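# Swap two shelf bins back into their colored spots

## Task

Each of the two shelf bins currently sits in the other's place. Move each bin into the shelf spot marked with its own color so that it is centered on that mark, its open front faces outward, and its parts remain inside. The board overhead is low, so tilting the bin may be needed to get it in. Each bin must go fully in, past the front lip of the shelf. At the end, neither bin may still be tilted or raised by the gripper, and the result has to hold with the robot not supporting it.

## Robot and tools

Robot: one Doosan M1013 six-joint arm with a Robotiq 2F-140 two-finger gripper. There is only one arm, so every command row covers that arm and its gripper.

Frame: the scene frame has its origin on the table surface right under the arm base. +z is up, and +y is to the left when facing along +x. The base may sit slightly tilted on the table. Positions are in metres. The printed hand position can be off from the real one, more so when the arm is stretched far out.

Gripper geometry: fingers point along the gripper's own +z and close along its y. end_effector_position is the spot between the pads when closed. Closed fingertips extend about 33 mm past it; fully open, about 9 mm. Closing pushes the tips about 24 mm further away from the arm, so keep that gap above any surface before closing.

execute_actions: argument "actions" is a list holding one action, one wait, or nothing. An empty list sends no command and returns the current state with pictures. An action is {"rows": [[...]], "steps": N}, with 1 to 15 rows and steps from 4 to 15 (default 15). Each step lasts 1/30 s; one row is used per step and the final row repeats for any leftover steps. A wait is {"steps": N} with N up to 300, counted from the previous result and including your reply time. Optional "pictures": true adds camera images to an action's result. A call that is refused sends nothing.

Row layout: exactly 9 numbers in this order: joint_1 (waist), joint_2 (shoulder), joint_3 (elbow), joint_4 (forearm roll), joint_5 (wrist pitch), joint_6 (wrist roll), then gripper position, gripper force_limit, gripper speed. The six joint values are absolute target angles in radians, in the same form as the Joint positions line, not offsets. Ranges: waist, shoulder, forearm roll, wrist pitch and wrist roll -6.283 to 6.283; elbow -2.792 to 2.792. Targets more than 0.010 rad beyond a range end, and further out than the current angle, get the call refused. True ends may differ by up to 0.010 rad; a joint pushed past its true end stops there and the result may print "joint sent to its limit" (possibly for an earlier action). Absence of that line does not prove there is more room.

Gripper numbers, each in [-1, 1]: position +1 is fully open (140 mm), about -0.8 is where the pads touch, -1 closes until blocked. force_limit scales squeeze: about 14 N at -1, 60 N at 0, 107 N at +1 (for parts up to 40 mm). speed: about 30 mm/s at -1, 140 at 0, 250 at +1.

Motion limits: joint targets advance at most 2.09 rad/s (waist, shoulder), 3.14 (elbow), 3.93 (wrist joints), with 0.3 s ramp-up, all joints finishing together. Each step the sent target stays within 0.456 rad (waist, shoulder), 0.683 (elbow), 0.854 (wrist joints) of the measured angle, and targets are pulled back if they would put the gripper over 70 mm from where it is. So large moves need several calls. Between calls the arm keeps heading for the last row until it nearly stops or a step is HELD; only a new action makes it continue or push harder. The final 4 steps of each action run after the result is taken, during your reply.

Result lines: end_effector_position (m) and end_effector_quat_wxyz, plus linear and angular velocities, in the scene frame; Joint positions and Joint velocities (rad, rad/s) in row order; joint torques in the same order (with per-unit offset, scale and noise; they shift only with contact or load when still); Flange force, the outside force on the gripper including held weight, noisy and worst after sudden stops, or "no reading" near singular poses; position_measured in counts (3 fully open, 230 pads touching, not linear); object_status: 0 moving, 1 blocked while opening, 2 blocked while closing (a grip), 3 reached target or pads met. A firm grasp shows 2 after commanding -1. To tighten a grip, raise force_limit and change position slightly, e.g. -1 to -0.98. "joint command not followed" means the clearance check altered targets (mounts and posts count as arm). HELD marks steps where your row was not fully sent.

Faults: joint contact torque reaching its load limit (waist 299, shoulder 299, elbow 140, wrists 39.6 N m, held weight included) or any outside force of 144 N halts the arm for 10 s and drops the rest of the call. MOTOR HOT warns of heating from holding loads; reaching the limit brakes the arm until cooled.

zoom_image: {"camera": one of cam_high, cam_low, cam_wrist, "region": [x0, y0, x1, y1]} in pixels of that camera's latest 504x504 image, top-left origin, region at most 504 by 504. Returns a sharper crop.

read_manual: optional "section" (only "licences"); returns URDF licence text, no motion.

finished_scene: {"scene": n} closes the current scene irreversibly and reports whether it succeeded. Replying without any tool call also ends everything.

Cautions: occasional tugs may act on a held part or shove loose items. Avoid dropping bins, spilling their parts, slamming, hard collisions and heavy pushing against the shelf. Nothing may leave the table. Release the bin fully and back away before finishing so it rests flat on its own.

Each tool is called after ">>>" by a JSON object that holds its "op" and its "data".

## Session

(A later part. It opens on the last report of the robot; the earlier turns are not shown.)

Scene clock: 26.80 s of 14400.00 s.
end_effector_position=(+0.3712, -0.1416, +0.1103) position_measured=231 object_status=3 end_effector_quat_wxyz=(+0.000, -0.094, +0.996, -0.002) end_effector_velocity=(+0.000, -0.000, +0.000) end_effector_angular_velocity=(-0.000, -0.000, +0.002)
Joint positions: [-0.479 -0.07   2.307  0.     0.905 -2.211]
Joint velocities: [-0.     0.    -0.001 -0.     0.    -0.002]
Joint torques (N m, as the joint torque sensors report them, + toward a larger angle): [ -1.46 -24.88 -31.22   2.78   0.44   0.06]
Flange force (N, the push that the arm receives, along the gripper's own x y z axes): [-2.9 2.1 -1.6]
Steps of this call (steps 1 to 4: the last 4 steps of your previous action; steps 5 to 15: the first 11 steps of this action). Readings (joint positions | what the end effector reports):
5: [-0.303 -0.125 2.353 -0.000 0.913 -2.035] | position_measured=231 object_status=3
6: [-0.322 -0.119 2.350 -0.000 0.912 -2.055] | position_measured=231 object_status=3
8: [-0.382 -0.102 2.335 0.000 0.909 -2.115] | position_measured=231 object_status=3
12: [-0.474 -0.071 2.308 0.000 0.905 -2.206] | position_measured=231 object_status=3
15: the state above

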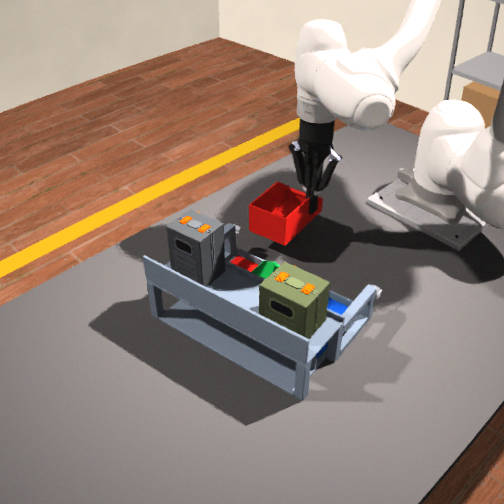

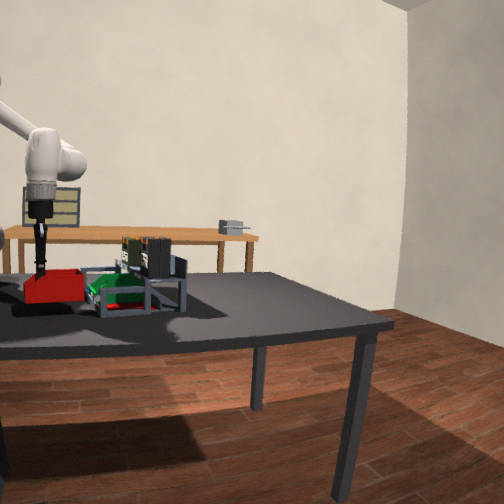

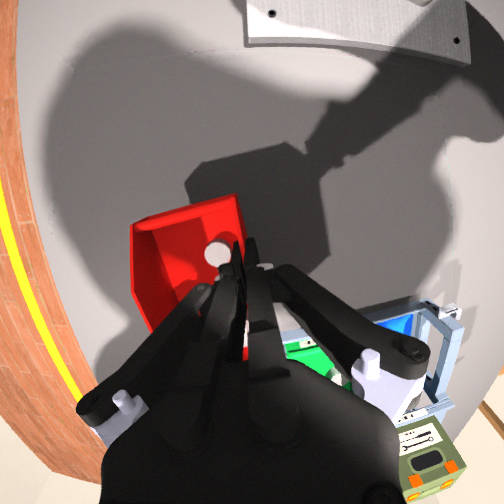

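>>> {"op": "execute_actions", "data": {"actions": [{"rows":[[-0.42,-0.01,2.249,-0.023,0.937,-2.14,-1,0.5,-0.5],[-0.42,-0.01,2.249,-0.023,0.937,-2.14,-1,0.5,-0.5],[-0.42,-0.01,2.249,-0.023,0.937,-2.14,-1,0.5,-0.5],[-0.42,-0.01,2.249,-0.023,0.937,-2.14,-1,0.5,-0.5],[-0.368,0.049,2.1903,-0.046,0.967,-2.074,-1,0.5,-0.5],[-0.368,0.049,2.1903,-0.046,0.967,-2.074,-1,0.5,-0.5],[-0.368,0.049,2.1903,-0.046,0.967,-2.074,-1,0.5,-0.5],[-0.368,0.049,2.1903,-0.046,0.967,-2.074,-1,0.5,-0.5],[-0.325,0.118,2.122,-0.061,1.001,-2.025,-1,0.5,-0.5]],"steps":15}], "pictures": true}}

>>> {"op": "execute_actions", "data": {"actions": [{"rows":[[-0.305,0.154,2.088,-0.068,1.017,-2.002,-1,0.5,-0.5],[-0.305,0.154,2.088,-0.068,1.017,-2.002,-1,0.5,-0.5],[-0.305,0.154,2.088,-0.068,1.017,-2.002,-1,0.5,-0.5],[-0.2862,0.1897,2.0544,-0.0753,1.0328,-1.9802,-1,0.5,-0.5]],"steps":12}], "pictures": true}}

Scene clock: 27.50 s of 14400.00 s.
end_effector_position=(+0.4411, -0.1264, +0.1104) position_measured=231 object_status=3 end_effector_quat_wxyz=(-0.044, -0.095, +0.995, -0.006) end_effector_velocity=(+0.303, +0.044, -0.016) end_effector_angular_velocity=(-0.047, +0.309, +0.016)
Joint positions: [-0.351  0.073  2.166 -0.053  0.979 -2.053]
Joint velocities: [ 0.384  0.61  -0.615 -0.127  0.302  0.435]
Joint torques (N m, as the joint torque sensors report them, + toward a larger angle): [ -2.02 -11.72 -41.78   4.14  -0.82  -0.53]
Flange force (N, the push that the arm receives, along the gripper's own x y z axes): [-4.2 1.0 0.7]
Steps of this call (steps 1 to 4: the last 4 steps of your previous action; steps 5 to 10: the robot went on to your last target; steps 11 to 21: the first 11 steps of this action). Readings (joint positions | what the end effector reports):
11: [-0.479 -0.070 2.307 0.000 0.905 -2.212] | position_measured=231 object_status=3
12: [-0.475 -0.066 2.303 -0.001 0.907 -2.208] | position_measured=231 object_status=3
14: [-0.447 -0.037 2.275 -0.013 0.922 -2.172] | position_measured=231 object_status=3
18: [-0.382 0.033 2.206 -0.040 0.959 -2.091] | position_measured=231 object_status=3
21: the state above

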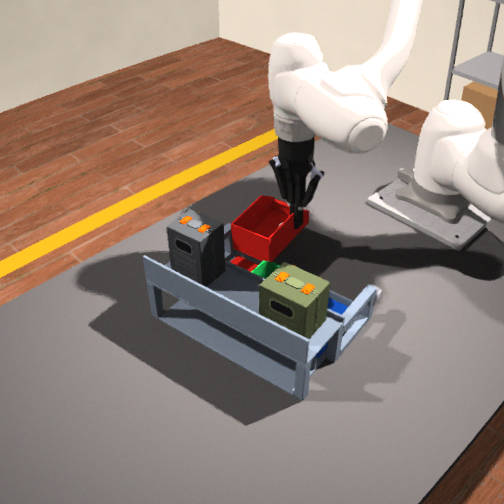

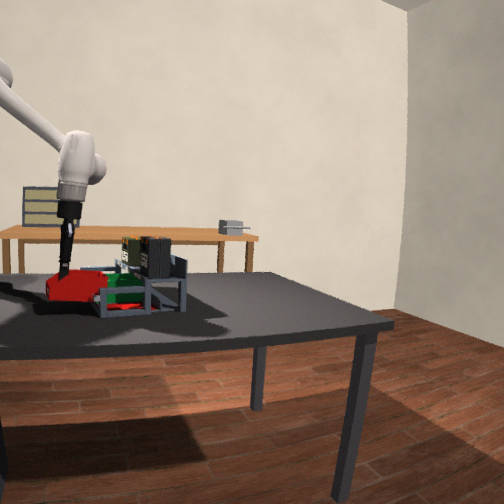

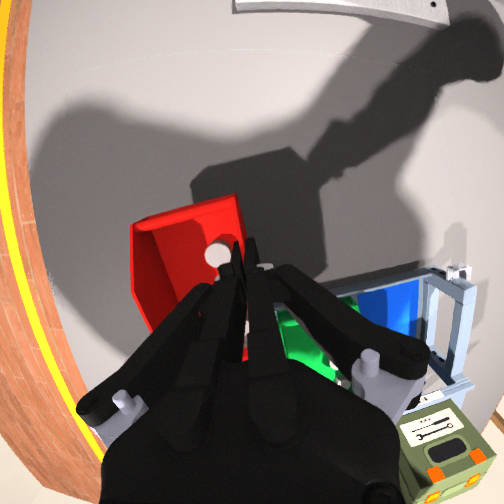

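Scene clock: 27.90 s of 14400.00 s.
end_effector_position=(+0.4955, -0.1176, +0.1012) position_measured=231 object_status=3 end_effector_quat_wxyz=(-0.074, -0.096, +0.993, -0.009) end_effector_velocity=(+0.017, +0.006, -0.008) end_effector_angular_velocity=(-0.006, +0.033, +0.006)
Joint positions: [-0.287  0.189  2.055 -0.075  1.032 -1.981]
Joint velocities: [ 0.027  0.047 -0.039 -0.012  0.024  0.027]
Joint torques (N m, as the joint torque sensors report them, + toward a larger angle): [ -3.   -78.48 -25.57   2.12   1.87  -0.13]
Flange force (N, the push that the arm receives, along the gripper's own x y z axes): [-2.6 1.4 1.2]
Steps of this call (steps 1 to 4: the last 4 steps of your previous action; steps 5 to 12: the first 8 steps of this action). Readings (joint positions | what the end effector reports):
5: [-0.325 0.118 2.122 -0.061 1.001 -2.025] | position_measured=231 object_status=3
6: [-0.323 0.122 2.118 -0.062 1.003 -2.022] | position_measured=231 object_status=3
8: [-0.310 0.146 2.096 -0.066 1.013 -2.007] | position_measured=231 object_status=3
12: the state above

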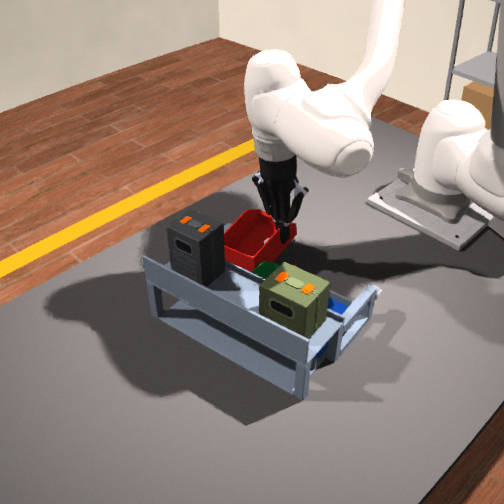

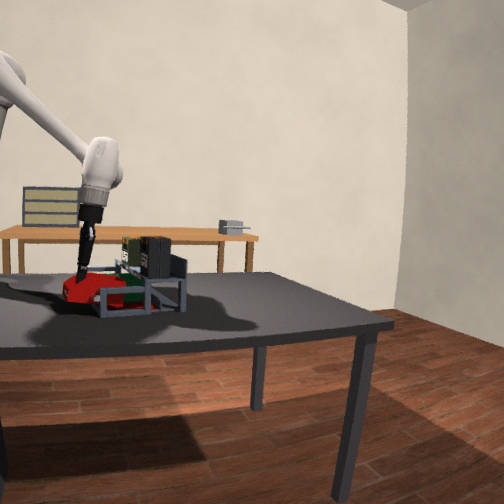

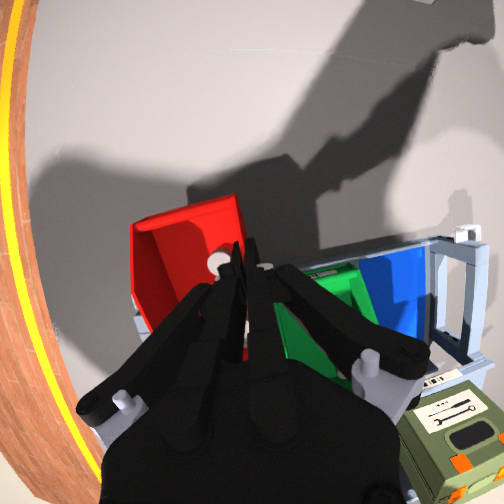

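>>> {"op": "execute_actions", "data": {"actions": [{"rows":[[-0.2734,0.22,2.02,-0.073,1.0376,-1.969,-1,0.5,-0.5],[-0.2734,0.22,2.02,-0.073,1.0376,-1.969,-1,0.5,-0.5],[-0.2734,0.22,2.02,-0.073,1.0376,-1.969,-1,0.5,-0.5],[-0.2734,0.22,2.02,-0.073,1.0376,-1.969,-1,0.5,-0.5],[-0.2596,0.2505,1.9856,-0.0705,1.042,-1.9565,-1,0.5,-0.5],[-0.2596,0.2505,1.9856,-0.0705,1.042,-1.9565,-1,0.5,-0.5],[-0.2596,0.2505,1.9856,-0.0705,1.042,-1.9565,-1,0.5,-0.5],[-0.2596,0.2505,1.9856,-0.0705,1.042,-1.9565,-1,0.5,-0.5],[-0.2457,0.281,1.9513,-0.068,1.047,-1.944,-1,0.5,-0.5]],"steps":14}]}}

>>> {"op": "execute_actions", "data": {"actions": [{"rows":[[-0.2329,0.3114,1.9169,-0.066,1.052,-1.933,-1,0.5,-0.5],[-0.2329,0.3114,1.9169,-0.066,1.052,-1.933,-1,0.5,-0.5],[-0.2329,0.3114,1.9169,-0.066,1.052,-1.933,-1,0.5,-0.5],[-0.2329,0.3114,1.9169,-0.066,1.052,-1.933,-1,0.5,-0.5],[-0.2191,0.3418,1.8825,-0.0634,1.0568,-1.9205,-1,0.5,-0.5]],"steps":13}], "pictures": true}}

>>> {"op": "execute_actions", "data": {"actions": [{"rows":[[-0.2273,0.3278,1.909,-0.048,1.0093,-1.9365,-1,0.5,-0.5],[-0.2273,0.3278,1.909,-0.048,1.0093,-1.9365,-1,0.5,-0.5],[-0.2273,0.3278,1.909,-0.048,1.0093,-1.9365,-1,0.5,-0.5],[-0.2355,0.3128,1.9358,-0.032,0.9628,-1.9525,-1,0.5,-0.5],[-0.2355,0.3128,1.9358,-0.032,0.9628,-1.9525,-1,0.5,-0.5],[-0.2355,0.3128,1.9358,-0.032,0.9628,-1.9525,-1,0.5,-0.5],[-0.2437,0.298,1.9624,-0.016,0.916,-1.9685,-1,0.5,-0.5],[-0.2437,0.298,1.9624,-0.016,0.916,-1.9685,-1,0.5,-0.5],[-0.2437,0.298,1.9624,-0.016,0.916,-1.9685,-1,0.5,-0.5],[-0.2519,0.2838,1.989,0,0.8688,-1.9845,-1,0.5,-0.5]],"steps":15}]}}

>>> {"op": "execute_actions", "data": {"actions": [{"rows":[[-0.2519,0.2838,1.989,0,0.8688,-1.9845,-0.55,-0.5,-0.5]],"steps":13}], "pictures": true}}

>>> {"op": "execute_actions", "data": {"actions": [{"rows":[[-0.2519,0.221,1.943,0,0.9776,-1.9845,-0.55,-0.5,-0.5]],"steps":13}], "pictures": true}}

>>> {"op": "execute_actions", "data": {"actions": [{"rows":[[-0.2,0.06,2.03,0,1.05,-1.93,-0.55,-0.5,-0.5]],"steps":15}], "pictures": true}}

Scene clock: 28.70 s of 14400.00 s.
end_effector_position=(+0.5397, -0.1117, +0.0961) position_measured=231 object_status=3 end_effector_quat_wxyz=(-0.074, -0.096, +0.993, -0.009) end_effector_velocity=(+0.149, +0.028, -0.018) end_effector_angular_velocity=(-0.001, +0.000, -0.002)
Joint positions: [-0.258  0.255  1.981 -0.07   1.043 -1.955]
Joint velocities: [ 0.104  0.216 -0.252  0.017  0.042  0.094]
Joint torques (N m, as the joint torque sensors report them, + toward a larger angle): [  3.3  -39.47 -42.27   3.4   -0.71  -0.34]
Flange force (N, the push that the arm receives, along the gripper's own x y z axes): [4.1 -1.1 2.6]
Steps of this call (steps 1 to 4: the last 4 steps of your previous action; steps 5 to 14: the robot went on to your last target; steps 15 to 24: the first 10 steps of this action). Readings (joint positions | what the end effector reports):
15: [-0.286 0.190 2.054 -0.075 1.033 -1.980] | position_measured=231 object_status=3
16: [-0.285 0.193 2.050 -0.075 1.034 -1.979] | position_measured=231 object_status=3
18: [-0.276 0.215 2.026 -0.074 1.036 -1.971] | position_measured=231 object_status=3
22: [-0.262 0.245 1.991 -0.071 1.041 -1.959] | position_measured=231 object_status=3
24: the state above

Scene clock: 29.13 s of 14400.00 s.
end_effector_position=(+0.5973, -0.0995, +0.0853) position_measured=231 object_status=3 end_effector_quat_wxyz=(-0.074, -0.096, +0.993, -0.009) end_effector_velocity=(+0.026, +0.009, -0.010) end_effector_angular_velocity=(-0.000, +0.015, +0.005)
Joint positions: [-0.219  0.341  1.883 -0.063  1.057 -1.921]
Joint velocities: [ 0.024  0.05  -0.05  -0.     0.015  0.018]
Joint torques (N m, as the joint torque sensors report them, + toward a larger angle): [ -5.98 -93.77 -23.89   1.41   2.09   0.06]
Flange force (N, the push that the arm receives, along the gripper's own x y z axes): [-1.5 2.8 -2.5]
Steps of this call (steps 1 to 4: the last 4 steps of your previous action; steps 5 to 13: the first 9 steps of this action). Readings (joint positions | what the end effector reports):
5: [-0.246 0.281 1.951 -0.068 1.047 -1.944] | position_measured=231 object_status=3
6: [-0.244 0.285 1.947 -0.068 1.048 -1.943] | position_measured=231 object_status=3
8: [-0.235 0.306 1.923 -0.066 1.051 -1.935] | position_measured=231 object_status=3
12: [-0.221 0.337 1.888 -0.064 1.056 -1.923] | position_measured=231 object_status=3
13: the state above

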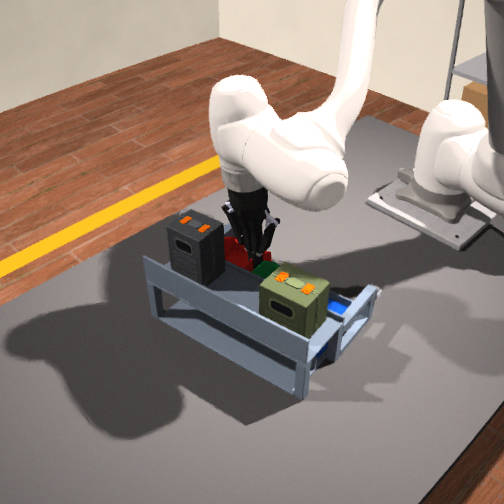

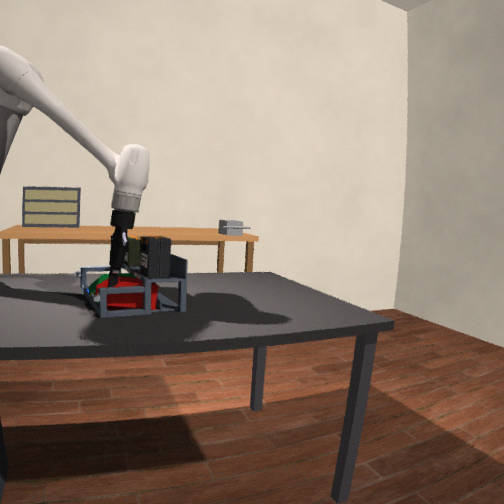

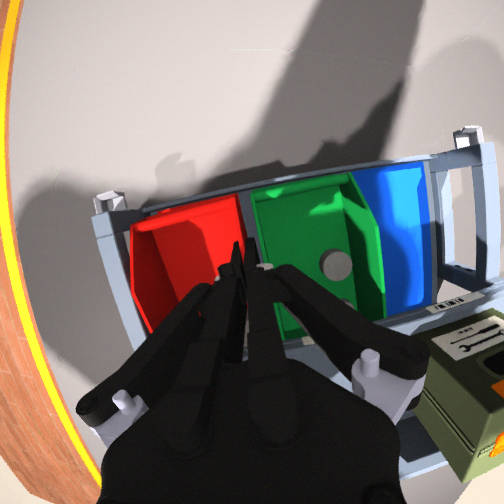

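Scene clock: 29.63 s of 14400.00 s.
end_effector_position=(+0.5940, -0.0995, +0.0739) position_measured=231 object_status=3 end_effector_quat_wxyz=(-0.014, -0.095, +0.995, -0.002) end_effector_velocity=(-0.008, -0.005, -0.037) end_effector_angular_velocity=(+0.065, -0.454, -0.023)
Joint positions: [-0.246  0.295  1.968 -0.012  0.905 -1.972]
Joint velocities: [-0.099 -0.169  0.316  0.197 -0.577 -0.195]
Joint torques (N m, as the joint torque sensors report them, + toward a larger angle): [ -0.62 -73.48 -24.6    2.11   0.67   0.05]
Flange force (N, the push that the arm receives, along the gripper's own x y z axes): [-4.8 -3.8 2.9]
Steps of this call (steps 1 to 4: the last 4 steps of your previous action; steps 5 to 15: the first 11 steps of this action). Readings (joint positions | what the end effector reports):
5: [-0.219 0.342 1.883 -0.063 1.057 -1.921] | position_measured=231 object_status=3
6: [-0.220 0.340 1.886 -0.061 1.050 -1.922] | position_measured=231 object_status=3
8: [-0.226 0.330 1.906 -0.050 1.015 -1.934] | position_measured=231 object_status=3
12: [-0.237 0.310 1.942 -0.028 0.952 -1.956] | position_measured=231 object_status=3
15: the state above

Scene clock: 30.07 s of 14400.00 s.
end_effector_position=(+0.5930, -0.0999, +0.0716) position_measured=199 object_status=0 end_effector_quat_wxyz=(+0.000, -0.094, +0.996, -0.002) end_effector_velocity=(-0.000, +0.000, -0.000) end_effector_angular_velocity=(+0.000, +0.001, +0.001)
Joint positions: [-0.252  0.284  1.989  0.     0.869 -1.984]
Joint velocities: [-0.     0.001  0.     0.    -0.    -0.001]
Joint torques (N m, as the joint torque sensors report them, + toward a larger angle): [ -0.7  -58.91 -30.85   2.88   0.6   -0.09]
Flange force (N, the push that the arm receives, along the gripper's own x y z axes): [0.3 1.0 -1.2]
Steps of this call (steps 1 to 4: the last 4 steps of your previous action; steps 5 to 13: the first 9 steps of this action). Readings (joint positions | what the end effector reports):
5: [-0.252 0.284 1.989 -0.000 0.869 -1.984] | position_measured=231 object_status=0
6: [-0.252 0.284 1.989 -0.000 0.869 -1.984] | position_measured=231 object_status=0
8: [-0.252 0.284 1.989 0.000 0.869 -1.984] | position_measured=219 object_status=0
12: [-0.252 0.284 1.989 0.000 0.869 -1.984] | position_measured=201 object_status=0
13: the state above

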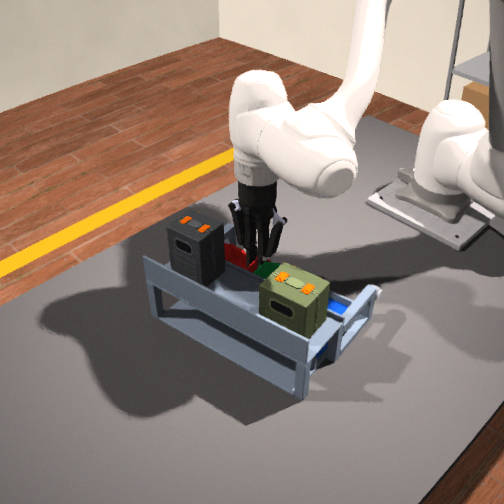

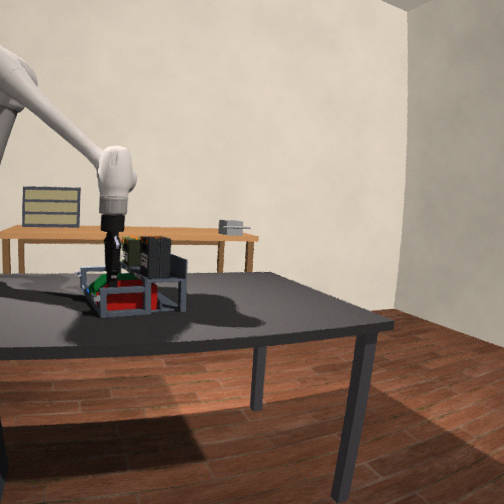

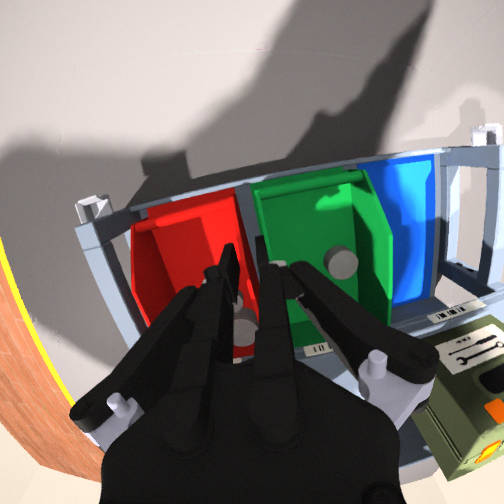

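Scene clock: 30.50 s of 14400.00 s.
end_effector_position=(+0.5920, -0.0995, +0.1301) position_measured=199 object_status=3 end_effector_quat_wxyz=(+0.001, -0.094, +0.996, -0.002) end_effector_velocity=(-0.000, +0.000, -0.000) end_effector_angular_velocity=(+0.001, +0.003, -0.000)
Joint positions: [-0.252  0.221  1.943  0.     0.977 -1.985]
Joint velocities: [-0.     0.001 -0.001  0.     0.003 -0.   ]
Joint torques (N m, as the joint torque sensors report them, + toward a larger angle): [ -4.17 -52.37 -31.57   2.59   0.49  -0.01]
Flange force (N, the push that the arm receives, along the gripper's own x y z axes): [-4.2 3.8 1.4]
Steps of this call (steps 1 to 4: the last 4 steps of your previous action; steps 5 to 13: the first 9 steps of this action). Readings (joint positions | what the end effector reports):
5: [-0.252 0.284 1.989 0.000 0.869 -1.984] | position_measured=199 object_status=3
6: [-0.252 0.280 1.987 0.000 0.876 -1.984] | position_measured=199 object_status=3
8: [-0.252 0.251 1.965 0.000 0.927 -1.985] | position_measured=199 object_status=3
12: [-0.252 0.221 1.943 0.000 0.977 -1.985] | position_measured=199 object_status=3
13: the state above

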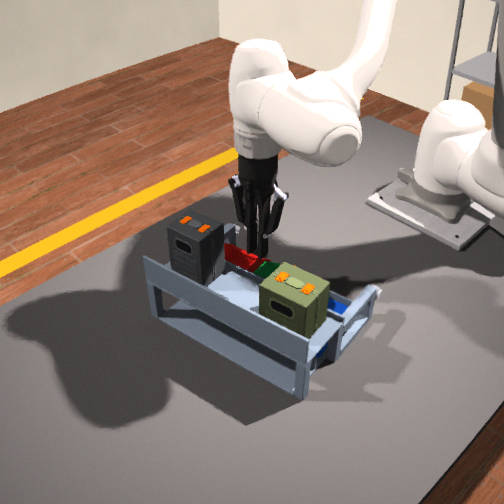

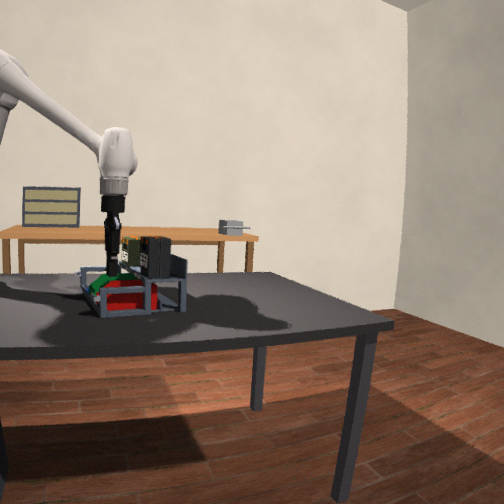

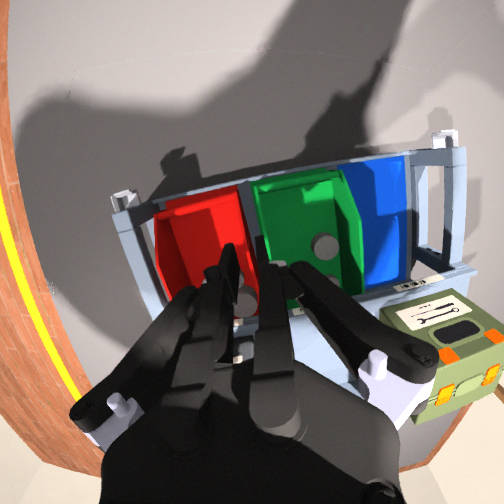

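Scene clock: 31.00 s of 14400.00 s.
end_effector_position=(+0.5212, -0.0554, +0.1788) position_measured=199 object_status=3 end_effector_quat_wxyz=(+0.001, -0.093, +0.996, -0.002) end_effector_velocity=(-0.005, +0.001, -0.004) end_effector_angular_velocity=(+0.001, +0.009, -0.004)
Joint positions: [-0.2   0.06  2.03 -0.    1.05 -1.93]
Joint velocities: [-0.     0.001  0.007 -0.     0.002  0.004]
Joint torques (N m, as the joint torque sensors report them, + toward a larger angle): [ -7.22 -25.18 -32.81   2.54   0.56   0.1 ]
Flange force (N, the push that the arm receives, along the gripper's own x y z axes): [-10.8 -2.7 1.4]
Steps of this call (steps 1 to 4: the last 4 steps of your previous action; steps 5 to 15: the first 11 steps of this action). Readings (joint positions | what the end effector reports):
5: [-0.252 0.221 1.943 0.000 0.978 -1.985] | position_measured=199 object_status=3
6: [-0.251 0.217 1.945 0.000 0.980 -1.984] | position_measured=199 object_status=3
8: [-0.241 0.187 1.962 -0.000 0.993 -1.973] | position_measured=199 object_status=3
12: [-0.207 0.082 2.018 -0.000 1.040 -1.938] | position_measured=199 object_status=3
15: the state above

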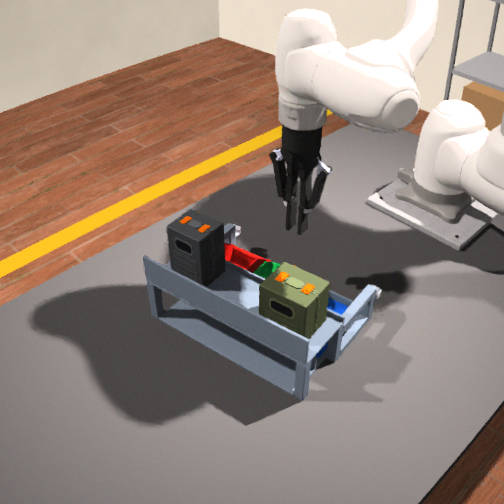

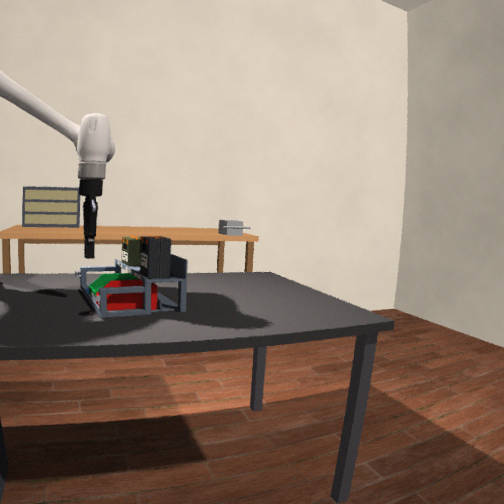

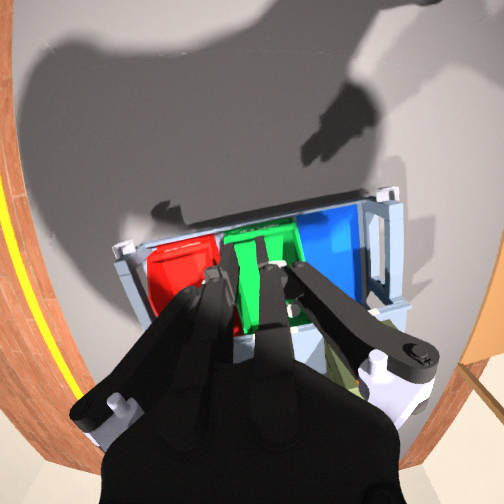

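>>> {"op": "zoom_image", "data": {"camera": "cam_low", "region": [60,240,200,330]}}

>>> {"op": "execute_actions", "data": {"actions": [{"rows":[[-0.0694,0.18,1.997,0,0.9646,-1.802,-0.3,0.5,-0.5]],"steps":15}], "pictures": true}}

>>> {"op": "zoom_image", "data": {"camera": "cam_wrist", "region": [60,140,380,340]}}

Region (60, 240, 200, 330) of cam_low's 504x504 image, scaled by 3.600, with more detail than that image has; it fills the top 324 rows of this view, and the rest is white.

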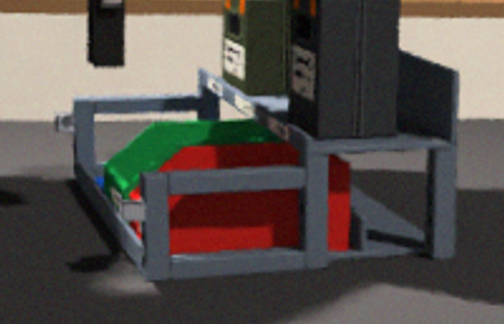

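Scene clock: 31.60 s of 14400.00 s.
end_effector_position=(+0.5712, +0.0109, +0.1285) position_measured=167 object_status=0 end_effector_quat_wxyz=(+0.000, -0.095, +0.996, -0.002) end_effector_velocity=(+0.002, -0.000, +0.001) end_effector_angular_velocity=(-0.000, -0.004, -0.004)
Joint positions: [-0.069  0.18   1.997 -0.     0.965 -1.802]
Joint velocities: [-0.     0.    -0.002 -0.    -0.003  0.004]
Joint torques (N m, as the joint torque sensors report them, + toward a larger angle): [ -4.93 -42.74 -30.21   3.66   0.62   0.08]
Flange force (N, the push that the arm receives, along the gripper's own x y z axes): [5.6 6.3 -9.9]
Steps of this call (steps 1 to 4: the last 4 steps of your previous action; steps 5 to 7: the robot went on to your last target; steps 8 to 18: the first 11 steps of this action). Readings (joint positions | what the end effector reports):
8: [-0.200 0.060 2.030 -0.000 1.050 -1.930] | position_measured=199 object_status=0
9: [-0.196 0.064 2.029 -0.000 1.048 -1.926] | position_measured=197 object_status=0
11: [-0.165 0.092 2.021 -0.000 1.027 -1.896] | position_measured=187 object_status=0
15: [-0.079 0.171 2.000 -0.000 0.971 -1.812] | position_measured=169 object_status=0
18: the state above

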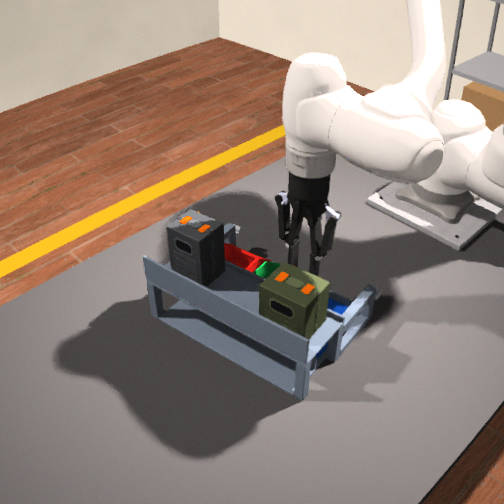

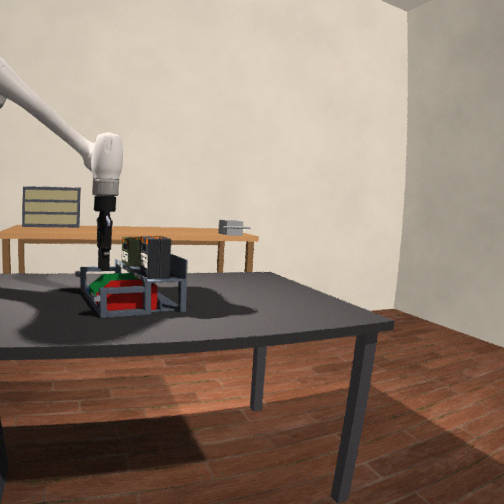

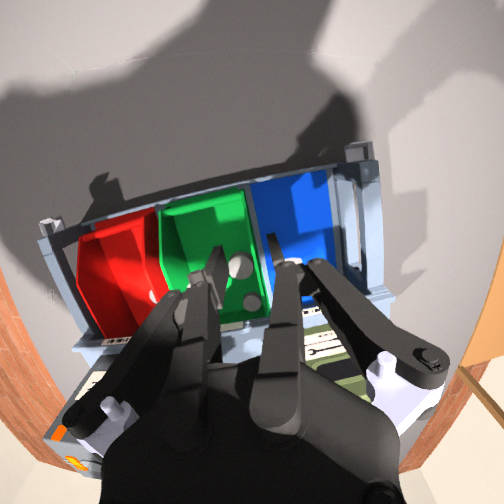

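Region (60, 140, 380, 340) of cam_wrist's 504x504 image, scaled by 1.575, with more detail than that image has; it fills the top 315 rows of this view, and the rest is white.

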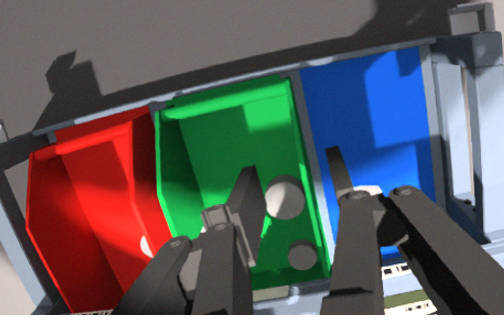

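Green shifted about 4 mm toward +v; re-centre it.

>>> {"op": "execute_actions", "data": {"actions": [{"rows":[[-0.0694,0.242,2.042,0,0.8576,-1.802,-0.3,-0.5,-0.6]],"steps":12}]}}

>>> {"op": "execute_actions", "data": {"actions": [{"rows":[[-0.0694,0.242,2.042,0,0.8576,-1.802,-1,-0.5,-0.6]],"steps":15}]}}

>>> {"op": "execute_actions", "data": {"actions": [{"steps":15}]}}

>>> {"op": "execute_actions", "data": {"actions": [{"rows":[[-0.0694,0.242,2.042,0,0.8576,-1.802,-0.3,-0.5,-0.5]],"steps":13}]}}

>>> {"op": "execute_actions", "data": {"actions": [{"rows":[[-0.0694,0.18,1.997,0,0.9646,-1.802,-0.3,0.5,-0.5]],"steps":14}], "pictures": true}}

Scene clock: 32.03 s of 14400.00 s.
end_effector_position=(+0.5721, +0.0106, +0.0730) position_measured=167 object_status=3 end_effector_quat_wxyz=(+0.000, -0.094, +0.996, -0.002) end_effector_velocity=(+0.001, +0.000, -0.001) end_effector_angular_velocity=(+0.000, -0.003, -0.000)
Joint positions: [-0.069  0.242  2.042 -0.     0.858 -1.802]
Joint velocities: [-0.     0.001  0.     0.    -0.004  0.   ]
Joint torques (N m, as the joint torque sensors report them, + toward a larger angle): [ -1.19 -46.94 -26.64   2.1    1.05  -0.09]
Flange force (N, the push that the arm receives, along the gripper's own x y z axes): [3.6 1.5 -6.1]
Steps of this call (steps 1 to 4: the last 4 steps of your previous action; step 5: the robot went on to your last target; steps 6 to 13: the first 8 steps of this action). Readings (joint positions | what the end effector reports):
6: [-0.069 0.180 1.997 -0.000 0.964 -1.802] | position_measured=167 object_status=3
7: [-0.069 0.184 1.999 -0.000 0.957 -1.802] | position_measured=167 object_status=3
9: [-0.069 0.213 2.021 -0.000 0.906 -1.802] | position_measured=167 object_status=3
13: the state above

Scene clock: 32.53 s of 14400.00 s.
end_effector_position=(+0.5722, +0.0106, +0.0732) position_measured=205 object_status=0 end_effector_quat_wxyz=(+0.000, -0.094, +0.996, -0.002) end_effector_velocity=(+0.000, -0.000, +0.000) end_effector_angular_velocity=(-0.000, -0.000, +0.000)
Joint positions: [-0.069  0.242  2.042 -0.     0.858 -1.802]
Joint velocities: [-0. -0.  0. -0. -0.  0.]
Joint torques (N m, as the joint torque sensors report them, + toward a larger angle): [ -5.36 -53.8  -29.45   2.57   0.48   0.02]
Flange force (N, the push that the arm receives, along the gripper's own x y z axes): [-2.4 8.6 -3.5]
Steps of this call (steps 1 to 4: the last 4 steps of your previous action; steps 5 to 15: the first 11 steps of this action). Readings (joint positions | what the end effector reports):
5: [-0.069 0.242 2.042 -0.000 0.858 -1.802] | position_measured=167 object_status=0
6: [-0.069 0.242 2.042 -0.000 0.858 -1.802] | position_measured=169 object_status=0
8: [-0.069 0.242 2.042 -0.000 0.858 -1.802] | position_measured=177 object_status=0
12: [-0.069 0.242 2.042 -0.000 0.858 -1.802] | position_measured=193 object_status=0
15: the state above

Scene clock: 33.03 s of 14400.00 s.
end_effector_position=(+0.5722, +0.0106, +0.0732) position_measured=228 object_status=2 end_effector_quat_wxyz=(+0.000, -0.094, +0.996, -0.002) end_effector_velocity=(+0.000, -0.000, +0.000) end_effector_angular_velocity=(-0.000, -0.000, -0.001)
Joint positions: [-0.069  0.242  2.042  0.     0.858 -1.802]
Joint velocities: [-0.    -0.    -0.    -0.     0.     0.001]
Joint torques (N m, as the joint torque sensors report them, + toward a larger angle): [ -2.76 -51.35 -30.02   2.43   0.23   0.05]
Flange force (N, the push that the arm receives, along the gripper's own x y z axes): [2.9 4.9 -6.7]
Kept back: nothing.
Steps of this call (steps 1 to 4: the last 4 steps of your previous action; steps 5 to 15: the robot went on to your last target). Readings (joint positions | what the end effector reports):
1: [-0.069 0.242 2.042 -0.000 0.858 -1.802] | position_measured=209 object_status=0
2: [-0.069 0.242 2.042 -0.000 0.858 -1.802] | position_measured=213 object_status=0
4: [-0.069 0.242 2.042 -0.000 0.858 -1.802] | position_measured=221 object_status=0
8: [-0.069 0.242 2.042 0.000 0.858 -1.802] | position_measured=228 object_status=0
15: the state above
The arm was judged still, so your last target was given up. Only a new action makes it travel on or press farther. Fingers that are still opening or closing keep moving.

Scene clock: 33.33 s of 14400.00 s.
end_effector_position=(+0.5722, +0.0106, +0.0732) position_measured=193 object_status=0 end_effector_quat_wxyz=(+0.000, -0.094, +0.996, -0.002) end_effector_velocity=(+0.001, -0.000, +0.000) end_effector_angular_velocity=(-0.000, -0.001, +0.000)
Joint positions: [-0.069  0.242  2.042  0.     0.858 -1.802]
Joint velocities: [-0.    -0.    -0.001 -0.    -0.    -0.   ]
Joint torques (N m, as the joint torque sensors report them, + toward a larger angle): [ -2.56 -57.47 -29.5    2.86   0.91  -0.21]
Flange force (N, the push that the arm receives, along the gripper's own x y z axes): [-5.9 3.5 1.5]
Steps of this call (steps 1 to 9: the first 9 steps of this action). Readings (joint positions | what the end effector reports):
1: [-0.069 0.242 2.042 0.000 0.858 -1.802] | position_measured=228 object_status=0
2: [-0.069 0.242 2.042 0.000 0.858 -1.802] | position_measured=228 object_status=0
4: [-0.069 0.242 2.042 0.000 0.858 -1.802] | position_measured=216 object_status=0
8: [-0.069 0.242 2.042 0.000 0.858 -1.802] | position_measured=198 object_status=0
9: the state above

Scene clock: 33.80 s of 14400.00 s.
end_effector_position=(+0.5713, +0.0108, +0.1287) position_measured=167 object_status=3 end_effector_quat_wxyz=(+0.001, -0.094, +0.996, -0.002) end_effector_velocity=(+0.000, -0.000, +0.000) end_effector_angular_velocity=(-0.000, -0.000, +0.001)
Joint positions: [-0.069  0.18   1.997  0.     0.964 -1.802]
Joint velocities: [-0.     0.    -0.001 -0.     0.    -0.001]
Joint torques (N m, as the joint torque sensors report them, + toward a larger angle): [ -3.6  -53.96 -31.29   3.33   0.55  -0.33]
Flange force (N, the push that the arm receives, along the gripper's own x y z axes): [-6.4 6.6 -4.9]
Steps of this call (steps 1 to 4: the last 4 steps of your previous action; steps 5 to 14: the first 10 steps of this action). Readings (joint positions | what the end effector reports):
5: [-0.069 0.242 2.042 0.000 0.858 -1.802] | position_measured=170 object_status=0
6: [-0.069 0.238 2.039 0.000 0.865 -1.802] | position_measured=167 object_status=0
8: [-0.069 0.209 2.018 0.000 0.915 -1.802] | position_measured=167 object_status=0
12: [-0.069 0.180 1.997 0.000 0.964 -1.802] | position_measured=167 object_status=3
14: the state above

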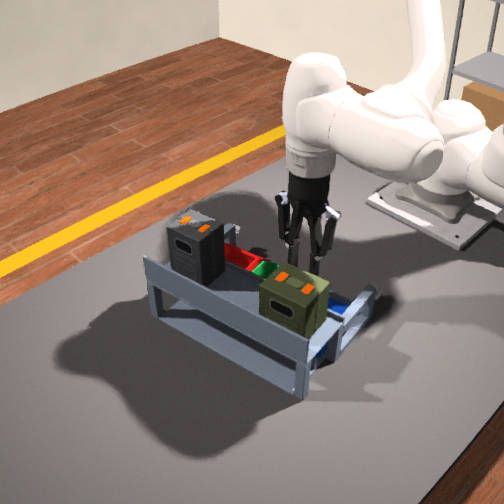

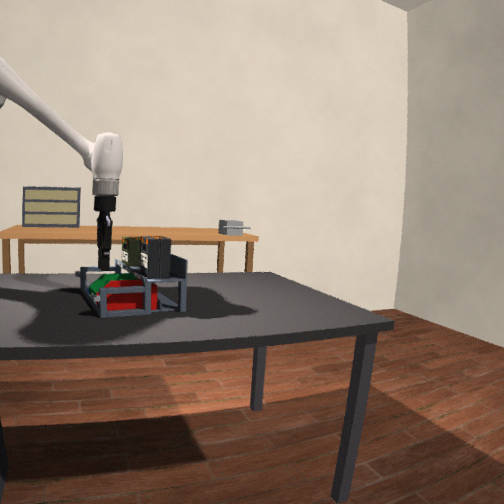

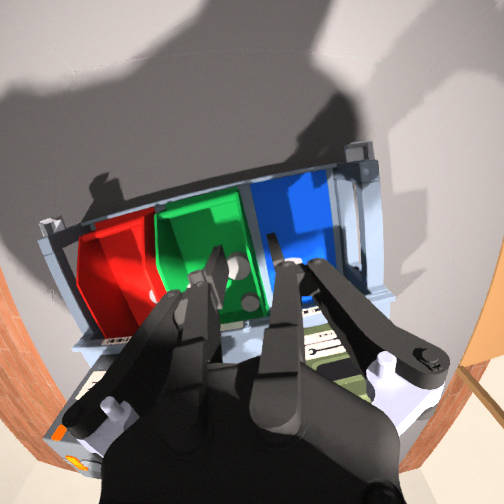

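>>> {"op": "finished_scene", "data": {"scene": 2}}

The scene is finished: the task was done.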